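# Transfer lidded 96-well plate from nest N1 to N2

## Task

Carry the 96-well culture plate out of plate nest N1 and place it in plate nest N2, resting level within that nest's locators, oriented so well A1 lies at the nest corner labelled A1, with the lid completely seated on the plate; then release it and withdraw the grippers.

## Robot and tools

Robot: two 6-joint arms, left_arm and right_arm, each ending in a parallel two-finger gripper. Viewed from behind the arms, N1 is the left nest and N2 the right one. The plate begins in N1 with A1 at N1's A1 corner, so its orientation must be kept (or deliberately matched) when placing it in N2. A loose object may occasionally get a short shove from outside.

Frame: one shared scene frame with its origin on the table surface midway between the arms; +z up, +x forward over the table, +y toward left_arm. The arm names do not mean the left or right of any picture. Reported hand positions are in metres and may be somewhat wrong, more so when reaching far. Arm bases may be tilted; any mounting plates and the floor-standing metal frame behind the arms are fixed obstacles, counted as part of the nearby arm in 'too close' messages.

execute_actions takes "actions", a list holding zero or one item, plus optional "pictures" (boolean; images come by default). An empty list just reports the state. An action item is {"rows": [...], "steps": n}: rows is 1 to 15 rows, steps 1 to 15 (default 15), each step lasting 1/30 s. Row k is used on step k; if rows run out, the final row is held. A wait item is {"steps": n} with n up to 300 and no rows; it sends nothing new and returns after that many steps counted from the previous result (your own response delay is included). A refused call does nothing to the robot.

Each row is a single flat list of 14 numbers covering both arms, always complete even if one arm stays still: left_arm waist, shoulder, elbow, wrist pitch, wrist yaw, wrist roll, opening, then right_arm in the same seven-slot order. The six joint values are absolute target angles in radians (joint space, not Cartesian), the same quantities printed under Joint positions. Nominal ranges per arm: waist -2.618 to 3.054, shoulder 0.000 to 3.142, elbow 0.000 to 3.142, wrist pitch -1.571 to 1.571, wrist yaw -1.571 to 1.571, wrist roll -2.094 to 2.094. True ends may differ by up to 0.036 rad either way. A target over 0.036 rad beyond an end, and farther out than the joint's last reported angle, gets the call refused; a target past the real end is clipped there, and the result may then print 'joint sent to its limit' (possibly referring to an earlier, still-running action). Missing that line does not prove more travel is available. Opening is an absolute value from -1 (closed) to +1 (fully open, pad gap 0.094 m).

Motion behaviour: joint speeds are capped. Each step, the commanded angle is held within a lead of the measured angle: 0.202 rad waist, 0.258 shoulder, 0.238 elbow, 0.573 wrist pitch, 0.522 wrist yaw and roll. If the targets would move a gripper more than 70 mm from where it now is, all that arm's targets are pulled back toward the current angles. So large moves need several calls. Friction may leave a joint up to about 0.031 rad short, and tiny changes may not move it. Between calls the arms keep chasing the last row until everything nearly stops or a step is HELD; after that only a new action moves them further, though fingers already moving keep going.

Results: the state line gives each gripper's end_effector_position (m) and end_effector_quat_wxyz in the scene frame. That point sits between the finger pads, roughly 1 cm short of the tips; fingers extend along the gripper's +z and close along its y. Joint positions and Joint velocities list, per arm, the six joints (rad, rad/s) and the pad gap (m, m/s). grip_measured is the measured opening on the command scale, each gripper biased by up to about 1 mm. 'joint command not followed' means the clearance check altered or blocked joint targets on some steps while the rest ran. HELD flags steps where your row was partly or wholly not sent. MOTOR HOT appears at 75 °C; at 90 °C that arm is halted 10 s (then that threshold is off for 5 min); at 100 °C the arm loses holding and drops. These appear as OVER-TEMPERATURE FAULT lines; avoid holding loads longer than necessary.

Gripping: to hold, command an opening about 0.03 below grip_measured; a smaller gap grips more lightly. Pad force tops out near 50 to 62 N (less on some grippers, and less on parts under ~2 mm thick), with a brief spike at contact.

zoom_image: {"camera": name, "region": [x0, y0, x1, y1]} in pixels of that camera's latest image, origin top-left, region at most 504x504. Cameras: cam_high 672x504, cam_low 672x504, cam_left_wrist 504x504, cam_right_wrist 504x504 (fisheye wrist cameras posed from joint readings). Calibration was given up front and may be off by a few degrees and millimetres.

finished_scene: {"scene": current scene number}. Answering without a tool call also ends the run.

Avoid: dropping the plate from more than a few millimetres, letting the lid come off or shift, knocking anything off the table, the arms colliding or pressing each other, hard pushes or slams, and arm stops. Smooth, quick, low-effort motion is preferred.

Each tool is called after "Request:" by a JSON object that holds its "method" and its "body", one argument or row to a line.

## Session

Request:
{"method": "execute_actions", "body": {
  "actions": []
}}

Scene clock: 0.00 s of 13200.00 s.
left_arm: end_effector_position=(+0.3895, +0.6536, +0.3257) grip_measured=+1.000 end_effector_quat_wxyz=(+0.009, -0.293, +0.884, +0.365) | right_arm: end_effector_position=(+0.4590, -0.1914, +0.1891) grip_measured=+1.000 end_effector_quat_wxyz=(+0.055, -0.336, +0.938, -0.064)
Joint positions: left_arm=[ 1.165  1.11   1.487 -0.765  0.116  0.149  0.094] | right_arm=[ 0.627  1.298  1.34  -0.662  0.798 -0.454  0.094]
Joint velocities: left_arm=[ 0.017 -0.012 -0.027  0.007 -0.037  0.037  0.   ] | right_arm=[-0.002 -0.002 -0.007 -0.051 -0.007  0.022  0.   ]
Motor temperatures (°C, as the motors report them): left_arm=[16 15 17 15 19 15] | right_arm=[16 17 17 17 19 16]

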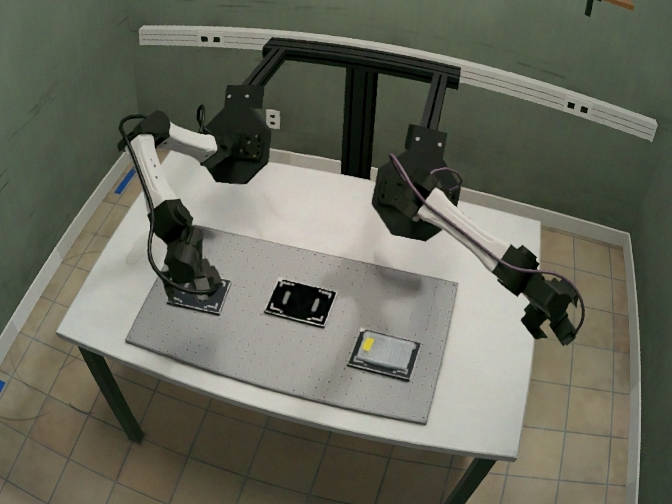

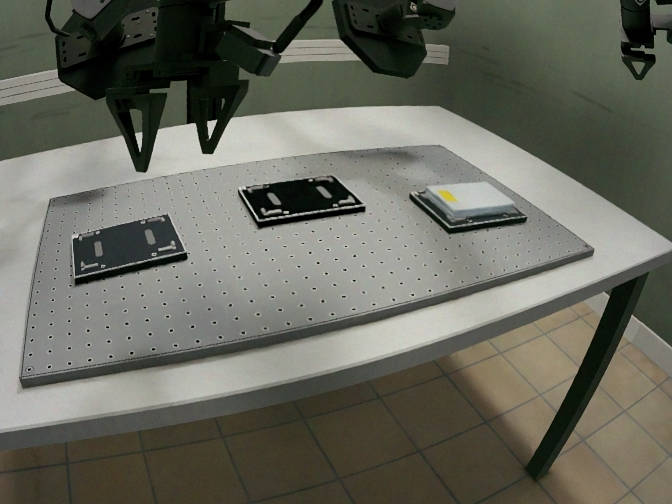

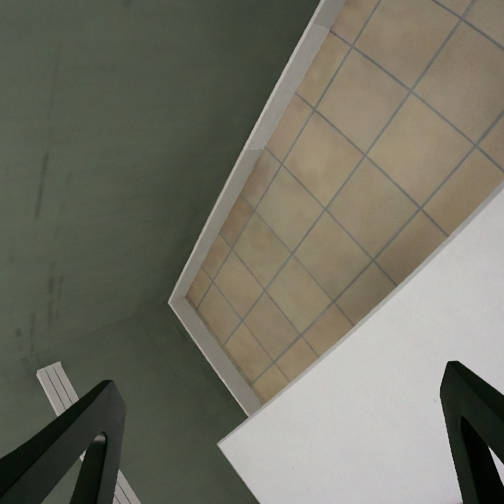

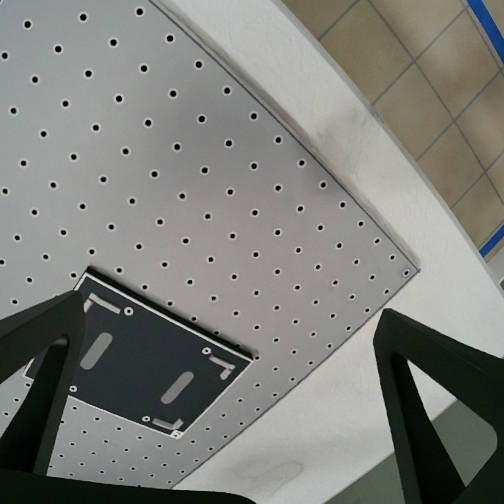

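Request:
{"method": "zoom_image", "body": {
  "camera": "cam_high",
  "region": [150, 250, 440, 400]
}}

Request:
{"method": "zoom_image", "body": {
  "camera": "cam_low",
  "region": [60, 160, 540, 300]
}}

Request:
{"method": "execute_actions", "body": {
  "actions": [
    {"rows":[[0,1.11,1.487,0,0,0,1,0,1.298,1.34,0,0,0,1]]}
  ],
  "pictures": false
}}

Request:
{"method": "execute_actions", "body": {
  "actions": [
    {"steps":120}
  ]
}}

Region (150, 250, 440, 400) of cam_high's 672x504 image, scaled by 1.738, with more detail than that image has; it fills the top 261 rows of this view, and the rest is white.

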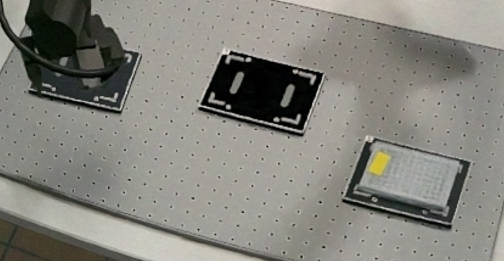

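Region (60, 160, 540, 300) of cam_low's 672x504 image, scaled by 1.050, with more detail than that image has; it fills the top 147 rows of this view, and the rest is white.

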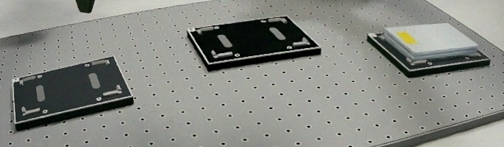

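Scene clock: 7.43 s of 13200.00 s.
left_arm: end_effector_position=(+0.6704, +0.4973, +0.3071) grip_measured=+1.000 end_effector_quat_wxyz=(+0.421, -0.149, +0.889, +0.102) | right_arm: end_effector_position=(+0.5845, -0.3185, +0.1581) grip_measured=+1.000 end_effector_quat_wxyz=(+0.287, +0.067, +0.955, +0.038)
Joint positions: left_arm=[ 0.277  1.114  1.484 -0.056  0.009  0.014  0.094] | right_arm=[-0.008  1.304  1.336 -0.041  0.06  -0.025  0.094]
Joint velocities: left_arm=[-2.107 -0.007 -0.007  0.359 -0.007 -0.066  0.   ] | right_arm=[ 0.002  0.012 -0.012  0.11  -0.418  0.154  0.   ]
Motor temperatures (°C, as the motors report them): left_arm=[16 17 18 16 19 15] | right_arm=[16 19 18 18 19 16]
Steps of this call (steps 1 to 90: nothing new was sent; then 3.93 s passed at rest; steps 91 to 105: all 15 steps of this action). Readings (joint positions):
91: left_arm=[1.145 1.110 1.485 -0.731 0.097 0.134] | right_arm=[0.605 1.298 1.336 -0.621 0.734 -0.404]
92: left_arm=[1.102 1.113 1.484 -0.665 0.080 0.117] | right_arm=[0.560 1.301 1.336 -0.541 0.649 -0.341]
94: left_arm=[1.007 1.114 1.484 -0.525 0.063 0.090] | right_arm=[0.445 1.304 1.336 -0.383 0.482 -0.240]
98: left_arm=[0.787 1.114 1.484 -0.265 0.030 0.048] | right_arm=[0.167 1.304 1.336 -0.154 0.199 -0.102]
105: the state above

Scene clock: 11.43 s of 13200.00 s.
left_arm: end_effector_position=(+0.7044, +0.4119, +0.3231) grip_measured=+1.000 end_effector_quat_wxyz=(+0.464, -0.135, +0.875, -0.029) | right_arm: end_effector_position=(+0.5900, -0.3114, +0.1623) grip_measured=+1.000 end_effector_quat_wxyz=(+0.299, +0.070, +0.950, +0.062)
Joint positions: left_arm=[ 0.006  1.114  1.484 -0.005  0.009  0.006  0.094] | right_arm=[-0.008  1.304  1.336 -0.019  0.012 -0.007  0.094]
Joint velocities: left_arm=[-0.012  0.007 -0.007 -0.007  0.007 -0.051  0.   ] | right_arm=[-0.002 -0.022 -0.002 -0.022 -0.051 -0.037  0.   ]
Motor temperatures (°C, as the motors report them): left_arm=[16 19 19 18 19 15] | right_arm=[16 21 18 19 19 16]
Steps of this call (steps 1 to 30: the robot went on to your last target; steps 31 to 90: nothing new was sent; then 1.00 s passed at rest). Readings (joint positions):
1: left_arm=[0.204 1.114 1.484 -0.046 0.007 0.012] | right_arm=[-0.008 1.304 1.336 -0.036 0.050 -0.021]
2: left_arm=[0.131 1.114 1.484 -0.039 0.006 0.011] | right_arm=[-0.008 1.304 1.336 -0.032 0.042 -0.019]
4: left_arm=[0.030 1.114 1.484 -0.029 0.014 0.010] | right_arm=[-0.008 1.304 1.336 -0.027 0.031 -0.014]
8: left_arm=[0.006 1.114 1.484 -0.013 0.013 0.008] | right_arm=[-0.008 1.304 1.336 -0.021 0.020 -0.010]
90: the state above
All arms were judged still, so your last target was given up. Only a new action makes them travel on or press farther. Fingers that are still opening or closing keep moving.
camera_calibration (this result's frames):
cam_left_wrist: T_world_to_cam=[[0.177835, -0.982048, 0.0628973, 0.268099], [-0.894438, -0.187959, -0.405774, 0.881561], [0.410312, 0.0159033, -0.911807, 0.101436], [0, 0, 0, 1]] pos_world=[0.699204, 0.42737, 0.433342]
cam_right_wrist: T_world_to_cam=[[-0.0368795, -0.996439, -0.0758261, -0.27439], [-0.994478, 0.0440554, -0.0952532, 0.639061], [0.0982545, 0.0718945, -0.992561, 0.236024], [0, 0, 0, 1]] pos_world=[0.602222, -0.318536, 0.274335]

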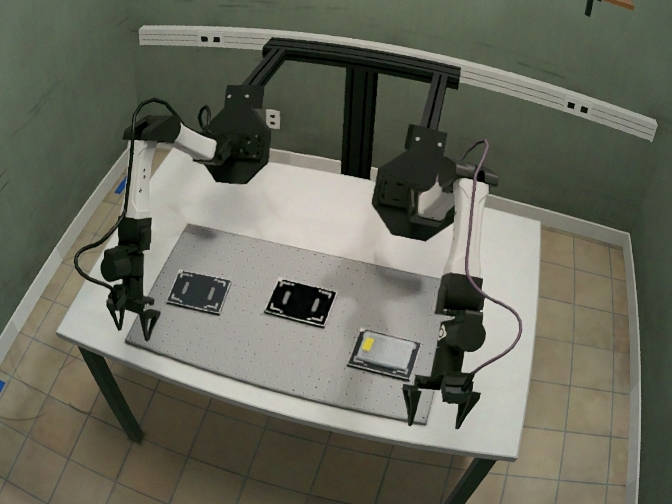

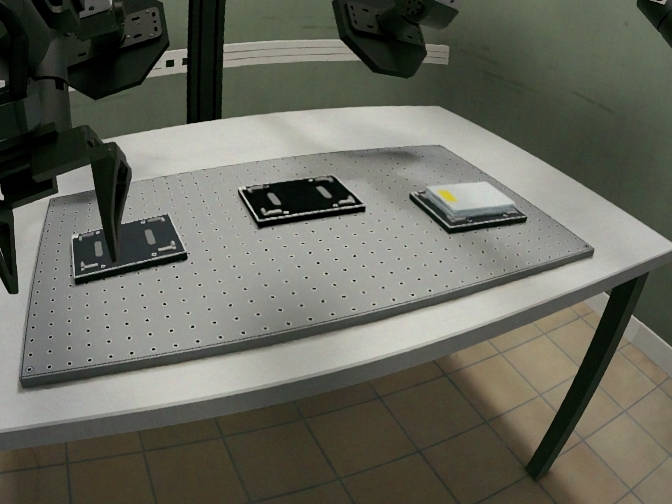

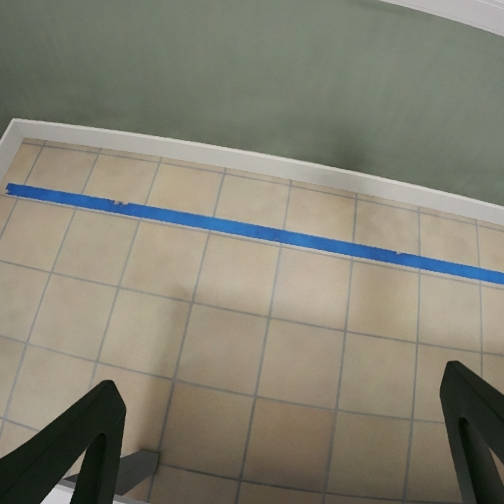

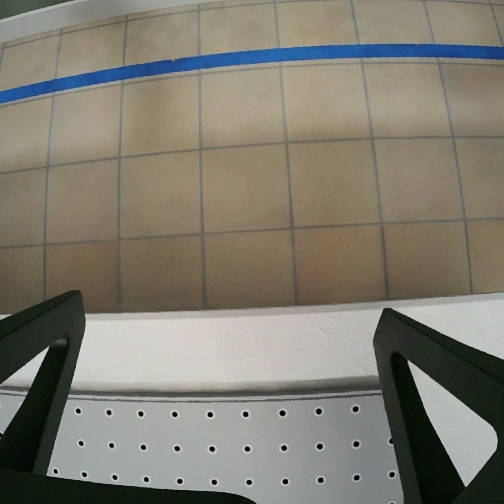

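Request:
{"method": "execute_actions", "body": {
  "actions": [
    {"rows":[[0.212,1.098,0.772,-0.372,0.33,1.92,1,-0.6,0.5,0.8,0,0,0,1]]}
  ],
  "pictures": false
}}

Request:
{"method": "execute_actions", "body": {
  "actions": [
    {"steps":60}
  ]
}}

Request:
{"method": "zoom_image", "body": {
  "camera": "cam_high",
  "region": [150, 255, 250, 330]
}}

Request:
{"method": "zoom_image", "body": {
  "camera": "cam_low",
  "region": [390, 100, 550, 250]
}}

Scene clock: 59.40 s of 13200.00 s.
left_arm: end_effector_position=(+0.4866, +0.3556, +0.1292) grip_measured=+1.000 end_effector_quat_wxyz=(+0.155, +0.223, +0.960, -0.065) | right_arm: end_effector_position=(+0.4476, -0.4600, +0.3469) grip_measured=+1.000 end_effector_quat_wxyz=(+0.408, +0.116, +0.875, -0.233)
Joint positions: left_arm=[ 0.19   1.095  0.973 -0.258  0.252  0.759  0.094] | right_arm=[-0.589  0.486  0.805  0.009  0.008 -0.005  0.094]
Joint velocities: left_arm=[ 0.051  0.007 -1.331 -0.315  0.286  1.634  0.   ] | right_arm=[ 0.007 -0.242  0.002  0.256  0.022  0.081  0.   ]
Motor temperatures (°C, as the motors report them): left_arm=[16 35 25 24 19 15] | right_arm=[16 36 22 22 19 16]
Steps of this call (steps 1 to 90: nothing new was sent; then 44.47 s passed at rest; steps 91 to 105: all 15 steps of this action). Readings (joint positions):
91: left_arm=[0.021 1.112 1.474 -0.011 0.033 0.040] | right_arm=[-0.024 1.285 1.309 -0.002 0.002 -0.007]
92: left_arm=[0.049 1.103 1.453 -0.028 0.060 0.085] | right_arm=[-0.064 1.238 1.248 0.002 -0.003 -0.007]
94: left_arm=[0.100 1.095 1.400 -0.069 0.102 0.175] | right_arm=[-0.175 1.120 1.117 -0.004 -0.002 -0.007]
98: left_arm=[0.156 1.095 1.267 -0.152 0.171 0.368] | right_arm=[-0.426 0.840 0.871 -0.015 0.001 -0.006]
105: the state above

Scene clock: 61.40 s of 13200.00 s.
left_arm: end_effector_position=(+0.3770, +0.3091, +0.1000) grip_measured=+1.000 end_effector_quat_wxyz=(+0.125, +0.693, +0.698, -0.127) | right_arm: end_effector_position=(+0.4473, -0.4600, +0.3464) grip_measured=+1.000 end_effector_quat_wxyz=(+0.407, +0.116, +0.876, -0.232)
Joint positions: left_arm=[ 0.201  1.098  0.772 -0.377  0.324  1.915  0.094] | right_arm=[-0.589  0.486  0.805  0.007  0.008 -0.005  0.094]
Joint velocities: left_arm=[ 0.012 -0.012 -0.012 -0.022  0.066 -0.037  0.   ] | right_arm=[-0.017  0.012 -0.002  0.022 -0.037 -0.022  0.   ]
Motor temperatures (°C, as the motors report them): left_arm=[16 34 25 23 19 15] | right_arm=[16 36 23 23 19 16]
Steps of this call (steps 1 to 45: the robot went on to your last target; steps 46 to 60: nothing new was sent). Readings (joint positions):
1: left_arm=[0.192 1.095 0.927 -0.270 0.261 0.827] | right_arm=[-0.589 0.482 0.805 0.015 0.008 -0.005]
2: left_arm=[0.194 1.095 0.882 -0.284 0.271 0.912] | right_arm=[-0.589 0.483 0.805 0.015 0.008 -0.005]
4: left_arm=[0.200 1.095 0.808 -0.326 0.288 1.108] | right_arm=[-0.589 0.486 0.805 0.008 0.008 -0.005]
8: left_arm=[0.201 1.098 0.772 -0.378 0.308 1.503] | right_arm=[-0.589 0.486 0.805 0.007 0.008 -0.005]
60: the state above
All arms were judged still, so your last target was given up. Only a new action makes them travel on or press farther. Fingers that are still opening or closing keep moving.
camera_calibration (this result's frames):
cam_left_wrist: T_world_to_cam=[[-0.993893, 0.0857829, -0.0694069, 0.364331], [0.0717029, 0.980181, 0.184674, -0.305456], [0.0838731, 0.178569, -0.980346, 0.113635], [0, 0, 0, 1]] pos_world=[0.374477, 0.247857, 0.193099]
cam_right_wrist: T_world_to_cam=[[-0.351179, -0.843811, 0.405779, -0.369834], [-0.907873, 0.200881, -0.367986, 0.649159], [0.228997, -0.497625, -0.836618, 0.0689283], [0, 0, 0, 1]] pos_world=[0.443691, -0.408173, 0.446619]

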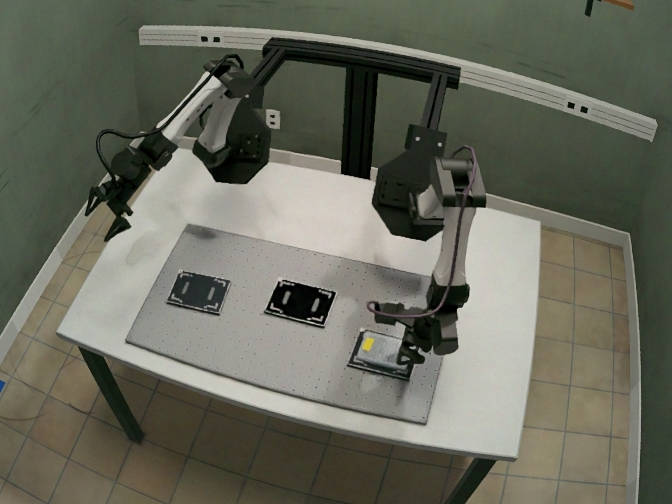

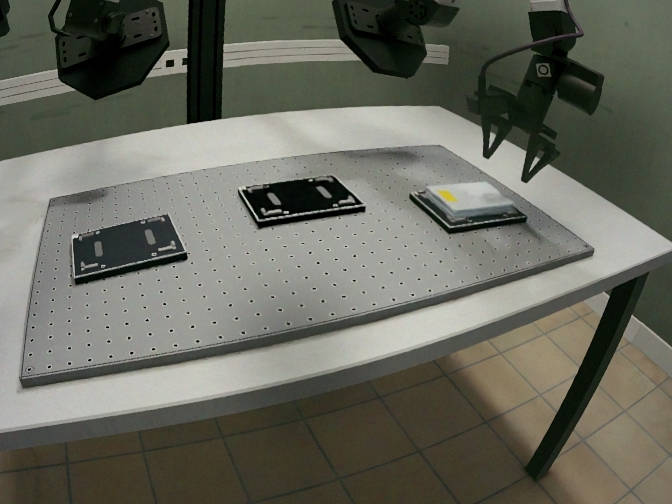

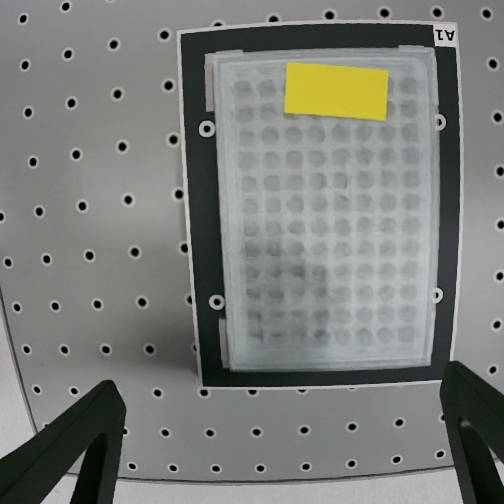

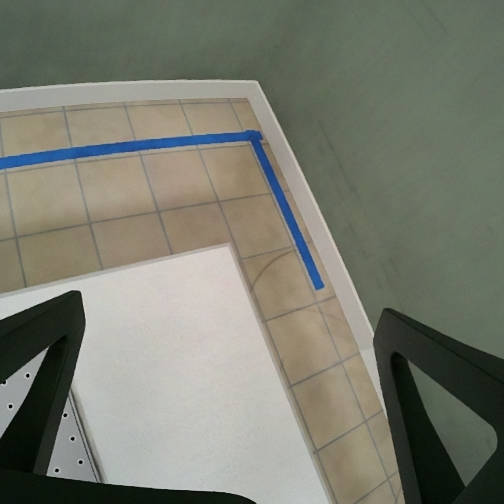

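Region (150, 255, 250, 330) of cam_high's 672x504 image, scaled by 5.040, with more detail than that image has; it fills the top 378 rows of this view, and the rest is white.

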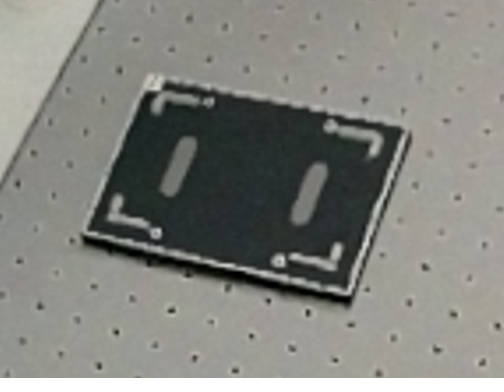

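Region (390, 100, 550, 250) of cam_low's 672x504 image, scaled by 3.150, with more detail than that image has; it fills the top 472 rows of this view, and the rest is white.

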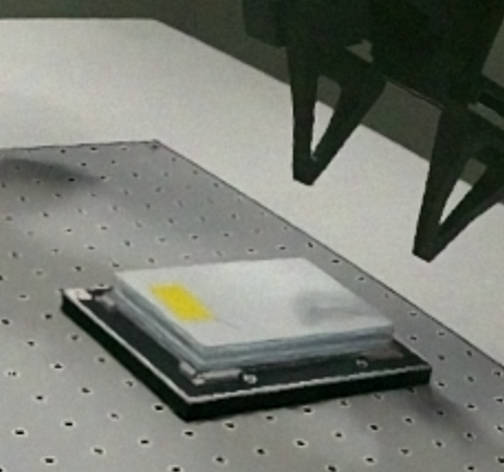

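Request:
{"method": "execute_actions", "body": {
  "actions": [
    {"rows":[[0.085,1.247,0.647,-0.076,0.237,1.87,1,-0.6,0.5,0.8,0,0,0,1]]}
  ],
  "pictures": false
}}

Request:
{"method": "execute_actions", "body": {
  "actions": [
    {"steps":20}
  ]
}}

Request:
{"method": "zoom_image", "body": {
  "camera": "cam_low",
  "region": [390, 100, 550, 250]
}}

Scene clock: 77.93 s of 13200.00 s.
left_arm: end_effector_position=(+0.3540, +0.2719, +0.0560) grip_measured=+1.000 end_effector_quat_wxyz=(+0.129, +0.704, +0.685, -0.135) | right_arm: end_effector_position=(+0.4473, -0.4600, +0.3464) grip_measured=+1.000 end_effector_quat_wxyz=(+0.407, +0.116, +0.876, -0.232)
Joint positions: left_arm=[ 0.09   1.25   0.651 -0.098  0.251  1.877  0.094] | right_arm=[-0.589  0.486  0.805  0.007  0.008 -0.005  0.094]
Joint velocities: left_arm=[-0.032 -0.017  0.002  0.125 -0.037 -0.022  0.   ] | right_arm=[ 0.002 -0.017  0.007  0.022 -0.022 -0.051  0.   ]
Motor temperatures (°C, as the motors report them): left_arm=[16 32 23 20 19 15] | right_arm=[16 31 24 23 19 16]
Steps of this call (steps 1 to 90: nothing new was sent; then 13.03 s passed at rest; steps 91 to 105: all 15 steps of this action). Readings (joint positions):
91: left_arm=[0.186 1.110 0.757 -0.333 0.310 1.909] | right_arm=[-0.589 0.486 0.805 0.007 0.008 -0.005]
92: left_arm=[0.153 1.140 0.738 -0.265 0.296 1.902] | right_arm=[-0.589 0.486 0.805 0.007 0.008 -0.005]
94: left_arm=[0.103 1.210 0.698 -0.188 0.282 1.892] | right_arm=[-0.589 0.486 0.805 0.007 0.008 -0.005]
98: left_arm=[0.090 1.250 0.651 -0.154 0.261 1.883] | right_arm=[-0.589 0.486 0.805 0.007 0.008 -0.005]
105: the state above

Scene clock: 78.60 s of 13200.00 s.
left_arm: end_effector_position=(+0.3567, +0.2730, +0.0555) grip_measured=+1.000 end_effector_quat_wxyz=(+0.130, +0.704, +0.686, -0.129) | right_arm: end_effector_position=(+0.4473, -0.4600, +0.3464) grip_measured=+1.000 end_effector_quat_wxyz=(+0.407, +0.116, +0.876, -0.232)
Joint positions: left_arm=[ 0.09   1.25   0.651 -0.086  0.248  1.875  0.094] | right_arm=[-0.589  0.486  0.805  0.007  0.008 -0.005  0.094]
Joint velocities: left_arm=[-0.012 -0.017 -0.012  0.007  0.007 -0.095  0.   ] | right_arm=[-0.022  0.007  0.002  0.022  0.037  0.037  0.   ]
Motor temperatures (°C, as the motors report them): left_arm=[16 32 23 20 19 15] | right_arm=[16 31 24 24 19 16]
Steps of this call (steps 1 to 20: the robot went on to your last target). Readings (joint positions):
1: left_arm=[0.090 1.250 0.651 -0.096 0.250 1.876] | right_arm=[-0.589 0.486 0.805 0.007 0.008 -0.005]
2: left_arm=[0.090 1.250 0.651 -0.093 0.250 1.876] | right_arm=[-0.589 0.486 0.805 0.007 0.008 -0.005]
4: left_arm=[0.090 1.250 0.651 -0.091 0.249 1.876] | right_arm=[-0.589 0.486 0.805 0.007 0.008 -0.005]
8: left_arm=[0.090 1.250 0.651 -0.088 0.248 1.876] | right_arm=[-0.589 0.486 0.805 0.007 0.008 -0.005]
20: the state above
camera_calibration (this result's frames):
cam_left_wrist: T_world_to_cam=[[-0.989886, 0.115819, -0.0819246, 0.335156], [0.100002, 0.979277, 0.176116, -0.269759], [0.100625, 0.166142, -0.980954, 0.0756289], [0, 0, 0, 1]] pos_world=[0.351133, 0.212786, 0.149155]
cam_right_wrist: T_world_to_cam=[[-0.351179, -0.843811, 0.405779, -0.369834], [-0.907873, 0.200881, -0.367986, 0.649159], [0.228997, -0.497625, -0.836618, 0.0689283], [0, 0, 0, 1]] pos_world=[0.443691, -0.408173, 0.446619]

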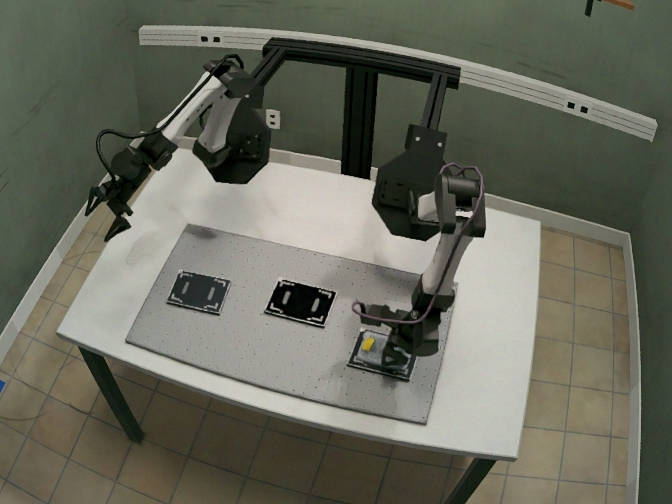

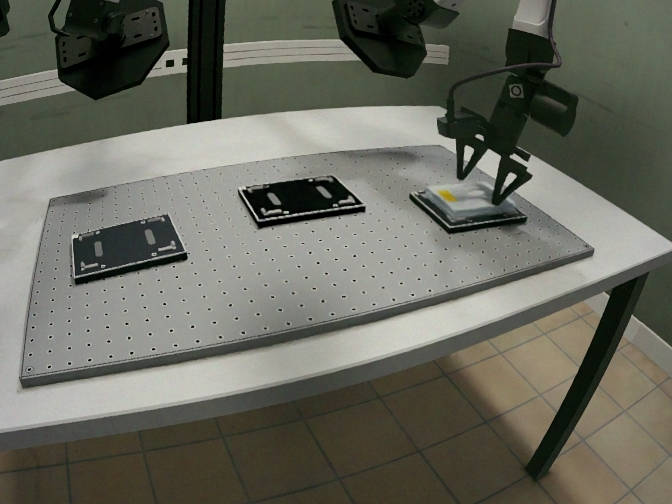

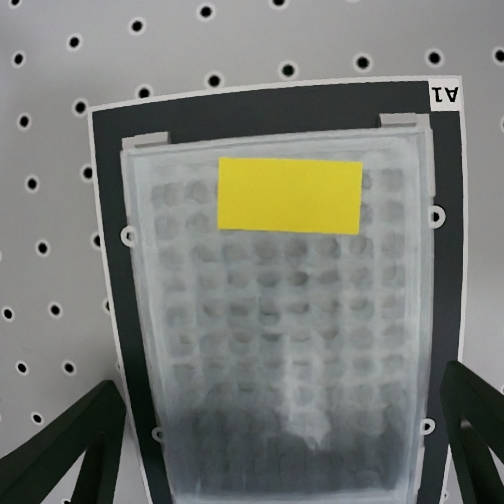

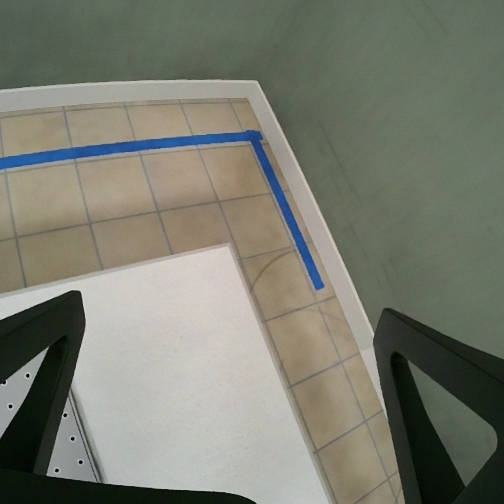

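Region (390, 100, 550, 250) of cam_low's 672x504 image, scaled by 3.150, with more detail than that image has; it fills the top 472 rows of this view, and the rest is white.

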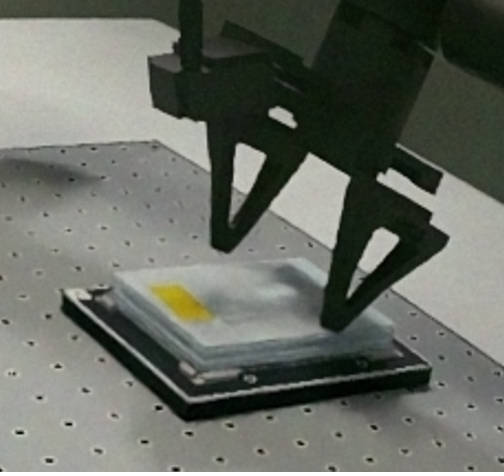

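Request:
{"method": "execute_actions", "body": {
  "actions": [
    {"rows":[[0.1,1.28,0.646,-0.045,0.256,1.885,1,-0.6,0.5,0.8,0,0,0,1],[0.1,1.28,0.646,-0.045,0.256,1.885,1,-0.6,0.5,0.8,0,0,0,1],[0.1,1.29,0.65,-0.03,0.256,1.885,1,-0.6,0.5,0.8,0,0,0,1],[0.1,1.3,0.65,-0.02,0.256,1.885,1,-0.6,0.5,0.8,0,0,0,1],[0.105,1.31,0.655,-0.01,0.256,1.885,1,-0.6,0.5,0.8,0,0,0,1],[0.105,1.32,0.66,0,0.256,1.885,1,-0.6,0.5,0.8,0,0,0,1],[0.11,1.33,0.665,0.005,0.256,1.885,1,-0.6,0.5,0.8,0,0,0,1],[0.11,1.34,0.67,0.01,0.256,1.885,1,-0.6,0.5,0.8,0,0,0,1],[0.11,1.35,0.672,0.015,0.256,1.885,1,-0.6,0.5,0.8,0,0,0,1],[0.11,1.36,0.675,0.02,0.256,1.885,1,-0.6,0.5,0.8,0,0,0,1]]}
  ],
  "pictures": false
}}

Request:
{"method": "execute_actions", "body": {
  "actions": [
    {"steps":20}
  ]
}}

Request:
{"method": "zoom_image", "body": {
  "camera": "cam_low",
  "region": [410, 150, 540, 250]
}}

Scene clock: 93.50 s of 13200.00 s.
left_arm: end_effector_position=(+0.3514, +0.2718, +0.0358) grip_measured=+1.000 end_effector_quat_wxyz=(+0.129, +0.704, +0.686, -0.131) | right_arm: end_effector_position=(+0.4473, -0.4600, +0.3464) grip_measured=+1.000 end_effector_quat_wxyz=(+0.407, +0.116, +0.876, -0.232)
Joint positions: left_arm=[ 0.1    1.341  0.651 -0.001  0.256  1.881  0.094] | right_arm=[-0.589  0.486  0.805  0.007  0.008 -0.005  0.094]
Joint velocities: left_arm=[ 0.007 -0.007 -0.002  0.051  0.007  0.007  0.   ] | right_arm=[-0.017 -0.007  0.002  0.022 -0.066  0.037  0.   ]
Motor temperatures (°C, as the motors report them): left_arm=[16 31 22 19 19 15] | right_arm=[16 29 24 24 19 16]
Steps of this call (steps 1 to 15: the robot went on to your last target; steps 16 to 90: nothing new was sent; then 11.40 s passed at rest; steps 91 to 105: all 15 steps of this action). Readings (joint positions):
91: left_arm=[0.090 1.252 0.651 -0.083 0.248 1.876] | right_arm=[-0.589 0.486 0.805 0.007 0.008 -0.005]
92: left_arm=[0.090 1.256 0.651 -0.076 0.249 1.876] | right_arm=[-0.589 0.486 0.805 0.007 0.008 -0.005]
94: left_arm=[0.090 1.268 0.651 -0.061 0.250 1.878] | right_arm=[-0.589 0.486 0.805 0.007 0.008 -0.005]
98: left_arm=[0.096 1.307 0.651 -0.029 0.251 1.879] | right_arm=[-0.589 0.486 0.805 0.007 0.008 -0.005]
105: the state above

Scene clock: 94.17 s of 13200.00 s.
left_arm: end_effector_position=(+0.3522, +0.2720, +0.0357) grip_measured=+1.000 end_effector_quat_wxyz=(+0.130, +0.704, +0.686, -0.129) | right_arm: end_effector_position=(+0.4473, -0.4600, +0.3464) grip_measured=+1.000 end_effector_quat_wxyz=(+0.407, +0.116, +0.876, -0.232)
Joint positions: left_arm=[0.1   1.341 0.651 0.003 0.256 1.881 0.094] | right_arm=[-0.589  0.486  0.805  0.007  0.008 -0.005  0.094]
Joint velocities: left_arm=[-0.007 -0.002 -0.002  0.051 -0.007 -0.051  0.   ] | right_arm=[ 0.007  0.002  0.007 -0.066 -0.022  0.022  0.   ]
Motor temperatures (°C, as the motors report them): left_arm=[16 30 22 19 19 15] | right_arm=[16 28 24 24 19 16]
Steps of this call (steps 1 to 15: the robot went on to your last target; steps 16 to 20: nothing new was sent). Readings (joint positions):
1: left_arm=[0.100 1.341 0.651 0.001 0.256 1.881] | right_arm=[-0.589 0.486 0.805 0.007 0.008 -0.005]
2: left_arm=[0.100 1.341 0.651 0.002 0.256 1.881] | right_arm=[-0.589 0.486 0.805 0.007 0.008 -0.005]
4: left_arm=[0.100 1.341 0.651 0.003 0.256 1.881] | right_arm=[-0.589 0.486 0.805 0.007 0.008 -0.005]
8: left_arm=[0.100 1.341 0.651 0.003 0.256 1.881] | right_arm=[-0.589 0.486 0.805 0.007 0.008 -0.005]
20: the state above
All arms were judged still, so your last target was given up. Only a new action makes them travel on or press farther. Fingers that are still opening or closing keep moving.
camera_calibration (this result's frames):
cam_left_wrist: T_world_to_cam=[[-0.99006, 0.114719, -0.081374, 0.329534], [0.099052, 0.979454, 0.175665, -0.264564], [0.0998542, 0.165858, -0.981081, 0.0571395], [0, 0, 0, 1]] pos_world=[0.346758, 0.211847, 0.129349]
cam_right_wrist: T_world_to_cam=[[-0.351179, -0.843811, 0.405779, -0.369834], [-0.907873, 0.200881, -0.367986, 0.649159], [0.228997, -0.497625, -0.836618, 0.0689283], [0, 0, 0, 1]] pos_world=[0.443691, -0.408173, 0.446619]

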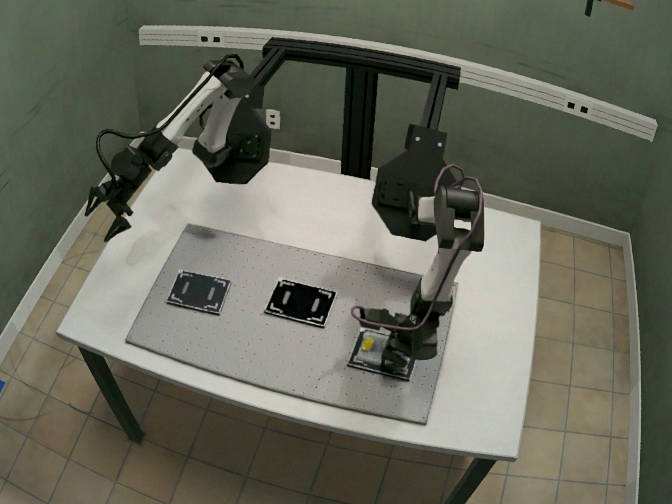

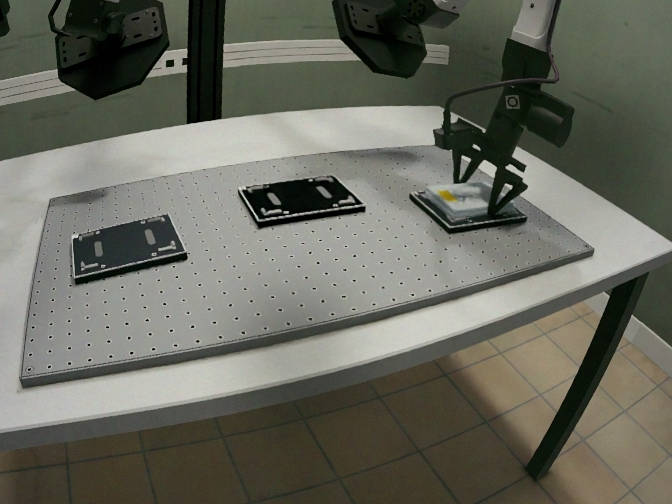

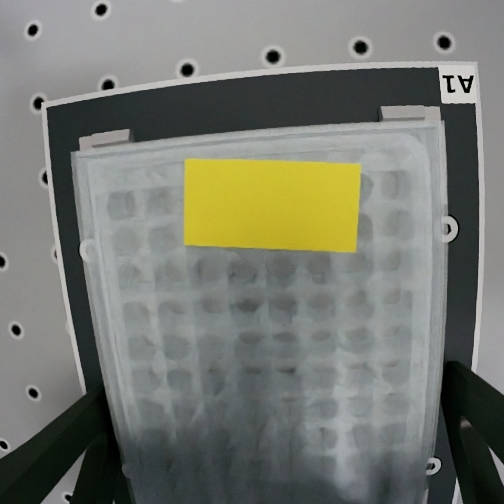

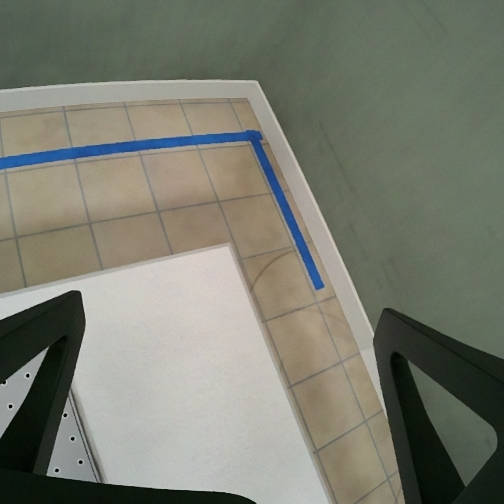

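Region (410, 150, 540, 250) of cam_low's 672x504 image, scaled by 3.877, with more detail than that image has; it fills the top 388 rows of this view, and the rest is white.

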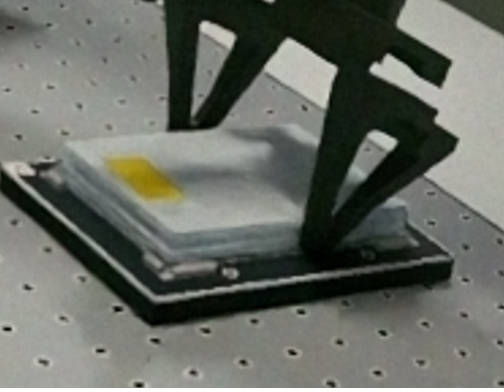

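Need +3mm x, about 6mm lower.

Request:
{"method": "execute_actions", "body": {
  "actions": [
    {"rows":[[0.11,1.36,0.695,0.03,0.256,1.885,1,-0.6,0.5,0.8,0,0,0,1],[0.11,1.36,0.695,0.03,0.256,1.885,1,-0.6,0.5,0.8,0,0,0,1],[0.11,1.36,0.695,0.03,0.256,1.885,1,-0.6,0.5,0.8,0,0,0,1],[0.11,1.392,0.695,0.035,0.256,1.885,1,-0.6,0.5,0.8,0,0,0,1]]}
  ]
}}

Request:
{"method": "zoom_image", "body": {
  "camera": "cam_low",
  "region": [410, 150, 540, 250]
}}

Scene clock: 101.10 s of 13200.00 s.
left_arm: end_effector_position=(+0.3560, +0.2724, +0.0351) grip_measured=+1.000 end_effector_quat_wxyz=(+0.133, +0.703, +0.687, -0.132) | right_arm: end_effector_position=(+0.4473, -0.4600, +0.3464) grip_measured=+1.000 end_effector_quat_wxyz=(+0.407, +0.116, +0.876, -0.232)
Joint positions: left_arm=[ 0.103  1.349  0.671 -0.012  0.265  1.881  0.094] | right_arm=[-0.589  0.486  0.805  0.007  0.008 -0.005  0.094]
Joint velocities: left_arm=[-0.017  0.007 -0.012 -0.022 -0.037 -0.066  0.   ] | right_arm=[-0.027  0.007  0.007  0.007 -0.095  0.051  0.   ]
Motor temperatures (°C, as the motors report them): left_arm=[16 29 21 19 19 15] | right_arm=[16 28 25 24 19 16]
Steps of this call (steps 1 to 90: nothing new was sent; then 3.43 s passed at rest; steps 91 to 105: all 15 steps of this action). Readings (joint positions):
91: left_arm=[0.100 1.342 0.654 0.002 0.256 1.881] | right_arm=[-0.589 0.486 0.805 0.007 0.008 -0.005]
92: left_arm=[0.100 1.343 0.657 -0.000 0.257 1.881] | right_arm=[-0.589 0.486 0.805 0.007 0.008 -0.005]
94: left_arm=[0.100 1.346 0.664 -0.003 0.259 1.881] | right_arm=[-0.589 0.486 0.805 0.007 0.008 -0.005]
98: left_arm=[0.102 1.348 0.670 -0.012 0.264 1.881] | right_arm=[-0.589 0.486 0.805 0.007 0.008 -0.005]
105: the state above
camera_calibration (this result's frames):
cam_left_wrist: T_world_to_cam=[[-0.990325, 0.1126, -0.0811089, 0.333883], [0.0977458, 0.980885, 0.168259, -0.264906], [0.0985044, 0.158703, -0.9824, 0.0586399], [0, 0, 0, 1]] pos_world=[0.35077, 0.212941, 0.129262]
cam_right_wrist: T_world_to_cam=[[-0.351179, -0.843811, 0.405779, -0.369834], [-0.907873, 0.200881, -0.367986, 0.649159], [0.228997, -0.497625, -0.836618, 0.0689283], [0, 0, 0, 1]] pos_world=[0.443691, -0.408173, 0.446619]

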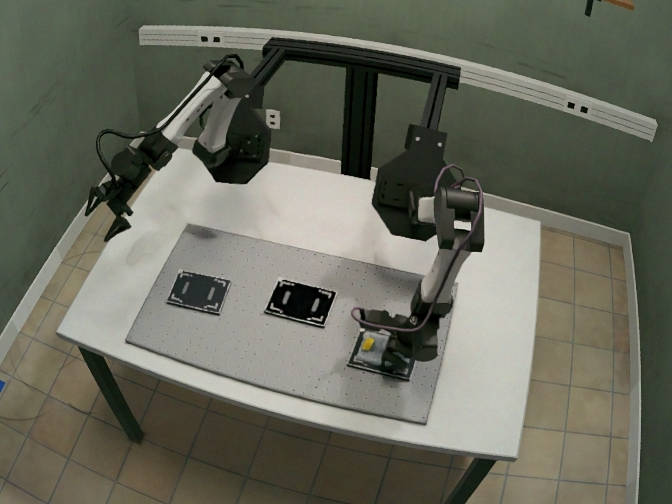

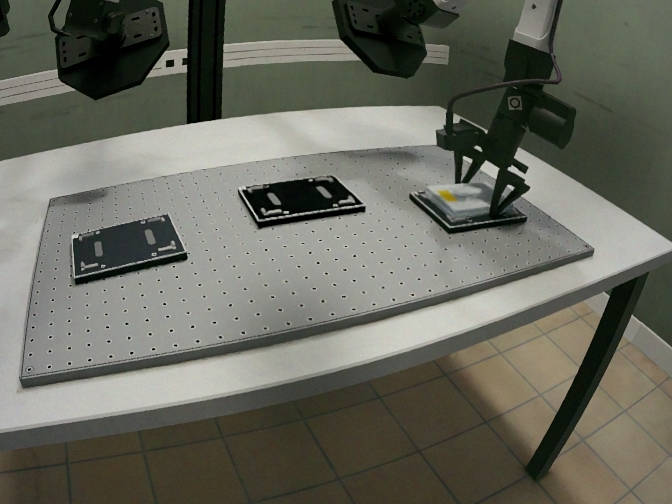

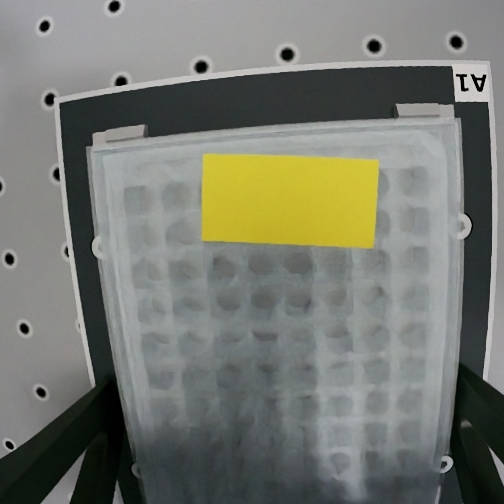

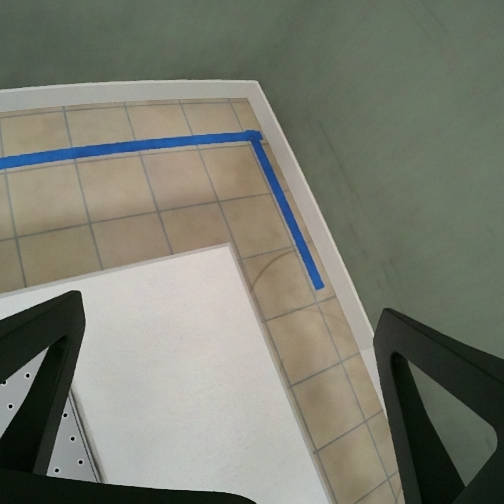

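Region (410, 150, 540, 250) of cam_low's 672x504 image, scaled by 3.877, with more detail than that image has; it fills the top 388 rows of this view, and the rest is white.

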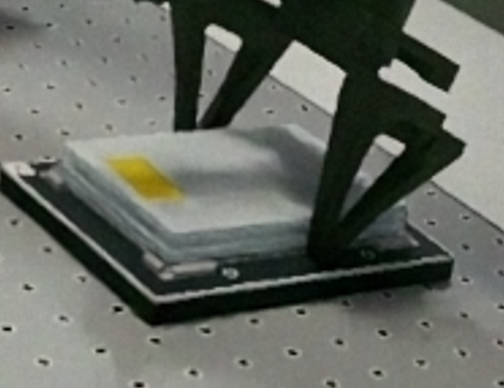

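Bottomed. Close.

Request:
{"method": "execute_actions", "body": {
  "actions": [
    {"rows":[[0.103,1.355,0.675,-0.008,0.265,1.881,0.76,-0.6,0.5,0.8,0,0,0,1]]}
  ],
  "pictures": false
}}

Request:
{"method": "execute_actions", "body": {
  "actions": [
    {"rows":[[0.1,1.32,0.66,-0.03,0.262,1.881,0.76,-0.6,0.5,0.8,0,0,0,1],[0.1,1.31,0.655,-0.045,0.262,1.881,0.76,-0.6,0.5,0.8,0,0,0,1],[0.1,1.3,0.655,-0.055,0.262,1.881,0.76,-0.6,0.5,0.8,0,0,0,1],[0.095,1.29,0.65,-0.065,0.262,1.881,0.76,-0.6,0.5,0.8,0,0,0,1],[0.09,1.28,0.65,-0.075,0.26,1.88,0.76,-0.6,0.5,0.8,0,0,0,1],[0.09,1.26,0.645,-0.09,0.26,1.88,0.76,-0.6,0.5,0.8,0,0,0,1],[0.085,1.24,0.64,-0.105,0.255,1.87,0.76,-0.6,0.5,0.8,0,0,0,1],[0.08,1.22,0.64,-0.12,0.25,1.87,0.76,-0.6,0.5,0.8,0,0,0,1]]}
  ]
}}

Request:
{"method": "zoom_image", "body": {
  "camera": "cam_low",
  "region": [410, 150, 540, 250]
}}

Scene clock: 115.20 s of 13200.00 s.
left_arm: end_effector_position=(+0.3542, +0.2714, +0.0355) grip_measured=+0.796 end_effector_quat_wxyz=(+0.132, +0.703, +0.685, -0.136) | right_arm: end_effector_position=(+0.4473, -0.4600, +0.3464) grip_measured=+1.000 end_effector_quat_wxyz=(+0.407, +0.116, +0.876, -0.232)
Joint positions: left_arm=[ 0.103  1.349  0.671 -0.021  0.268  1.884  0.084] | right_arm=[-0.589  0.486  0.805  0.007  0.008 -0.005  0.094]
Joint velocities: left_arm=[-0.002  0.007 -0.012  0.022 -0.022 -0.139  0.001] | right_arm=[ 0.007  0.007  0.012 -0.037 -0.066 -0.022  0.   ]
Motor temperatures (°C, as the motors report them): left_arm=[16 27 21 19 19 15] | right_arm=[16 26 25 25 19 16]
Steps of this call (steps 1 to 15: the robot went on to your last target; steps 16 to 90: nothing new was sent; then 10.60 s passed at rest; steps 91 to 105: all 15 steps of this action). Readings (joint positions):
91: left_arm=[0.103 1.349 0.671 -0.015 0.267 1.881] | right_arm=[-0.589 0.486 0.805 0.007 0.008 -0.005]
92: left_arm=[0.103 1.349 0.671 -0.020 0.268 1.883] | right_arm=[-0.589 0.486 0.805 0.007 0.008 -0.005]
94: left_arm=[0.103 1.349 0.671 -0.021 0.268 1.884] | right_arm=[-0.589 0.486 0.805 0.007 0.008 -0.005]
98: left_arm=[0.103 1.349 0.671 -0.021 0.268 1.884] | right_arm=[-0.589 0.486 0.805 0.007 0.008 -0.005]
105: the state above

Scene clock: 115.70 s of 13200.00 s.
left_arm: end_effector_position=(+0.3661, +0.2740, +0.0611) grip_measured=+0.796 end_effector_quat_wxyz=(+0.141, +0.705, +0.685, -0.122) | right_arm: end_effector_position=(+0.4473, -0.4600, +0.3464) grip_measured=+1.000 end_effector_quat_wxyz=(+0.407, +0.116, +0.876, -0.232)
Joint positions: left_arm=[ 0.09   1.23   0.665 -0.099  0.26   1.876  0.084] | right_arm=[-0.589  0.486  0.805  0.007  0.008 -0.005  0.094]
Joint velocities: left_arm=[-0.007 -0.012 -0.002 -0.168 -0.022 -0.007  0.   ] | right_arm=[ 0.022 -0.007 -0.002  0.022 -0.007  0.022  0.   ]
Motor temperatures (°C, as the motors report them): left_arm=[16 27 21 19 19 15] | right_arm=[16 26 25 25 19 16]
Steps of this call (steps 1 to 15: all 15 steps of this action). Readings (joint positions):
1: left_arm=[0.103 1.347 0.671 -0.022 0.268 1.884] | right_arm=[-0.589 0.486 0.805 0.007 0.008 -0.005]
2: left_arm=[0.103 1.343 0.671 -0.026 0.267 1.884] | right_arm=[-0.589 0.486 0.805 0.007 0.008 -0.005]
4: left_arm=[0.103 1.328 0.671 -0.037 0.267 1.884] | right_arm=[-0.589 0.486 0.805 0.007 0.008 -0.005]
8: left_arm=[0.099 1.272 0.668 -0.067 0.263 1.881] | right_arm=[-0.589 0.486 0.805 0.007 0.008 -0.005]
15: the state above
camera_calibration (this result's frames):
cam_left_wrist: T_world_to_cam=[[-0.987832, 0.113459, -0.106375, 0.346205], [0.0940239, 0.980486, 0.172647, -0.270551], [0.123887, 0.160545, -0.979223, 0.0729101], [0, 0, 0, 1]] pos_world=[0.358398, 0.214286, 0.154933]
cam_right_wrist: T_world_to_cam=[[-0.351179, -0.843811, 0.405779, -0.369834], [-0.907873, 0.200881, -0.367986, 0.649159], [0.228997, -0.497625, -0.836618, 0.0689283], [0, 0, 0, 1]] pos_world=[0.443691, -0.408173, 0.446619]

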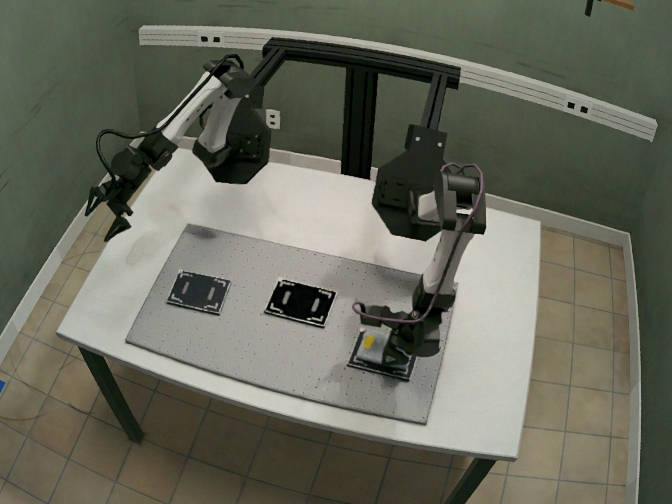

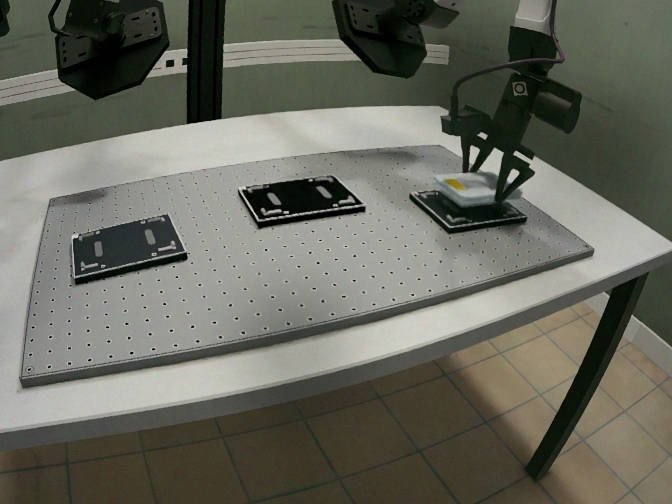

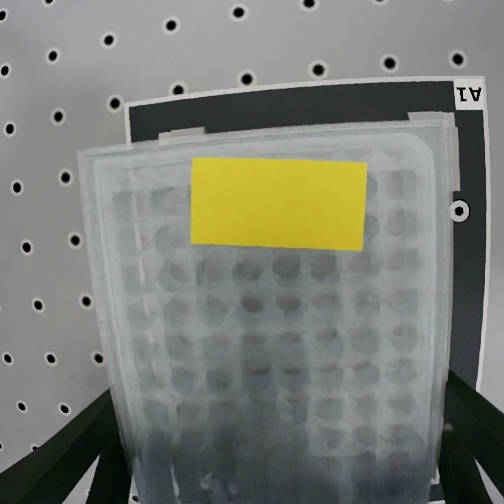

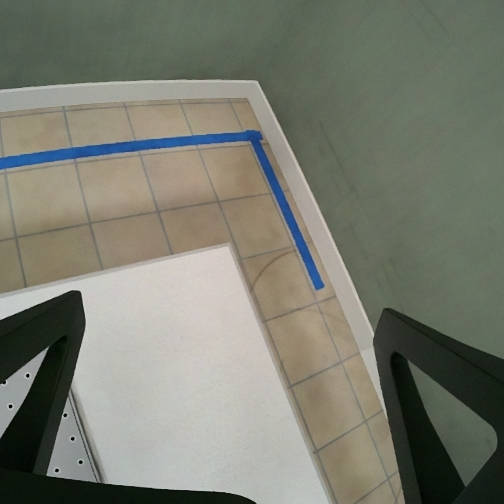

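Region (410, 150, 540, 250) of cam_low's 672x504 image, scaled by 3.877, with more detail than that image has; it fills the top 388 rows of this view, and the rest is white.

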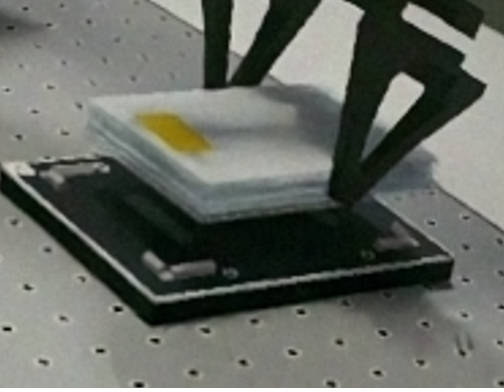

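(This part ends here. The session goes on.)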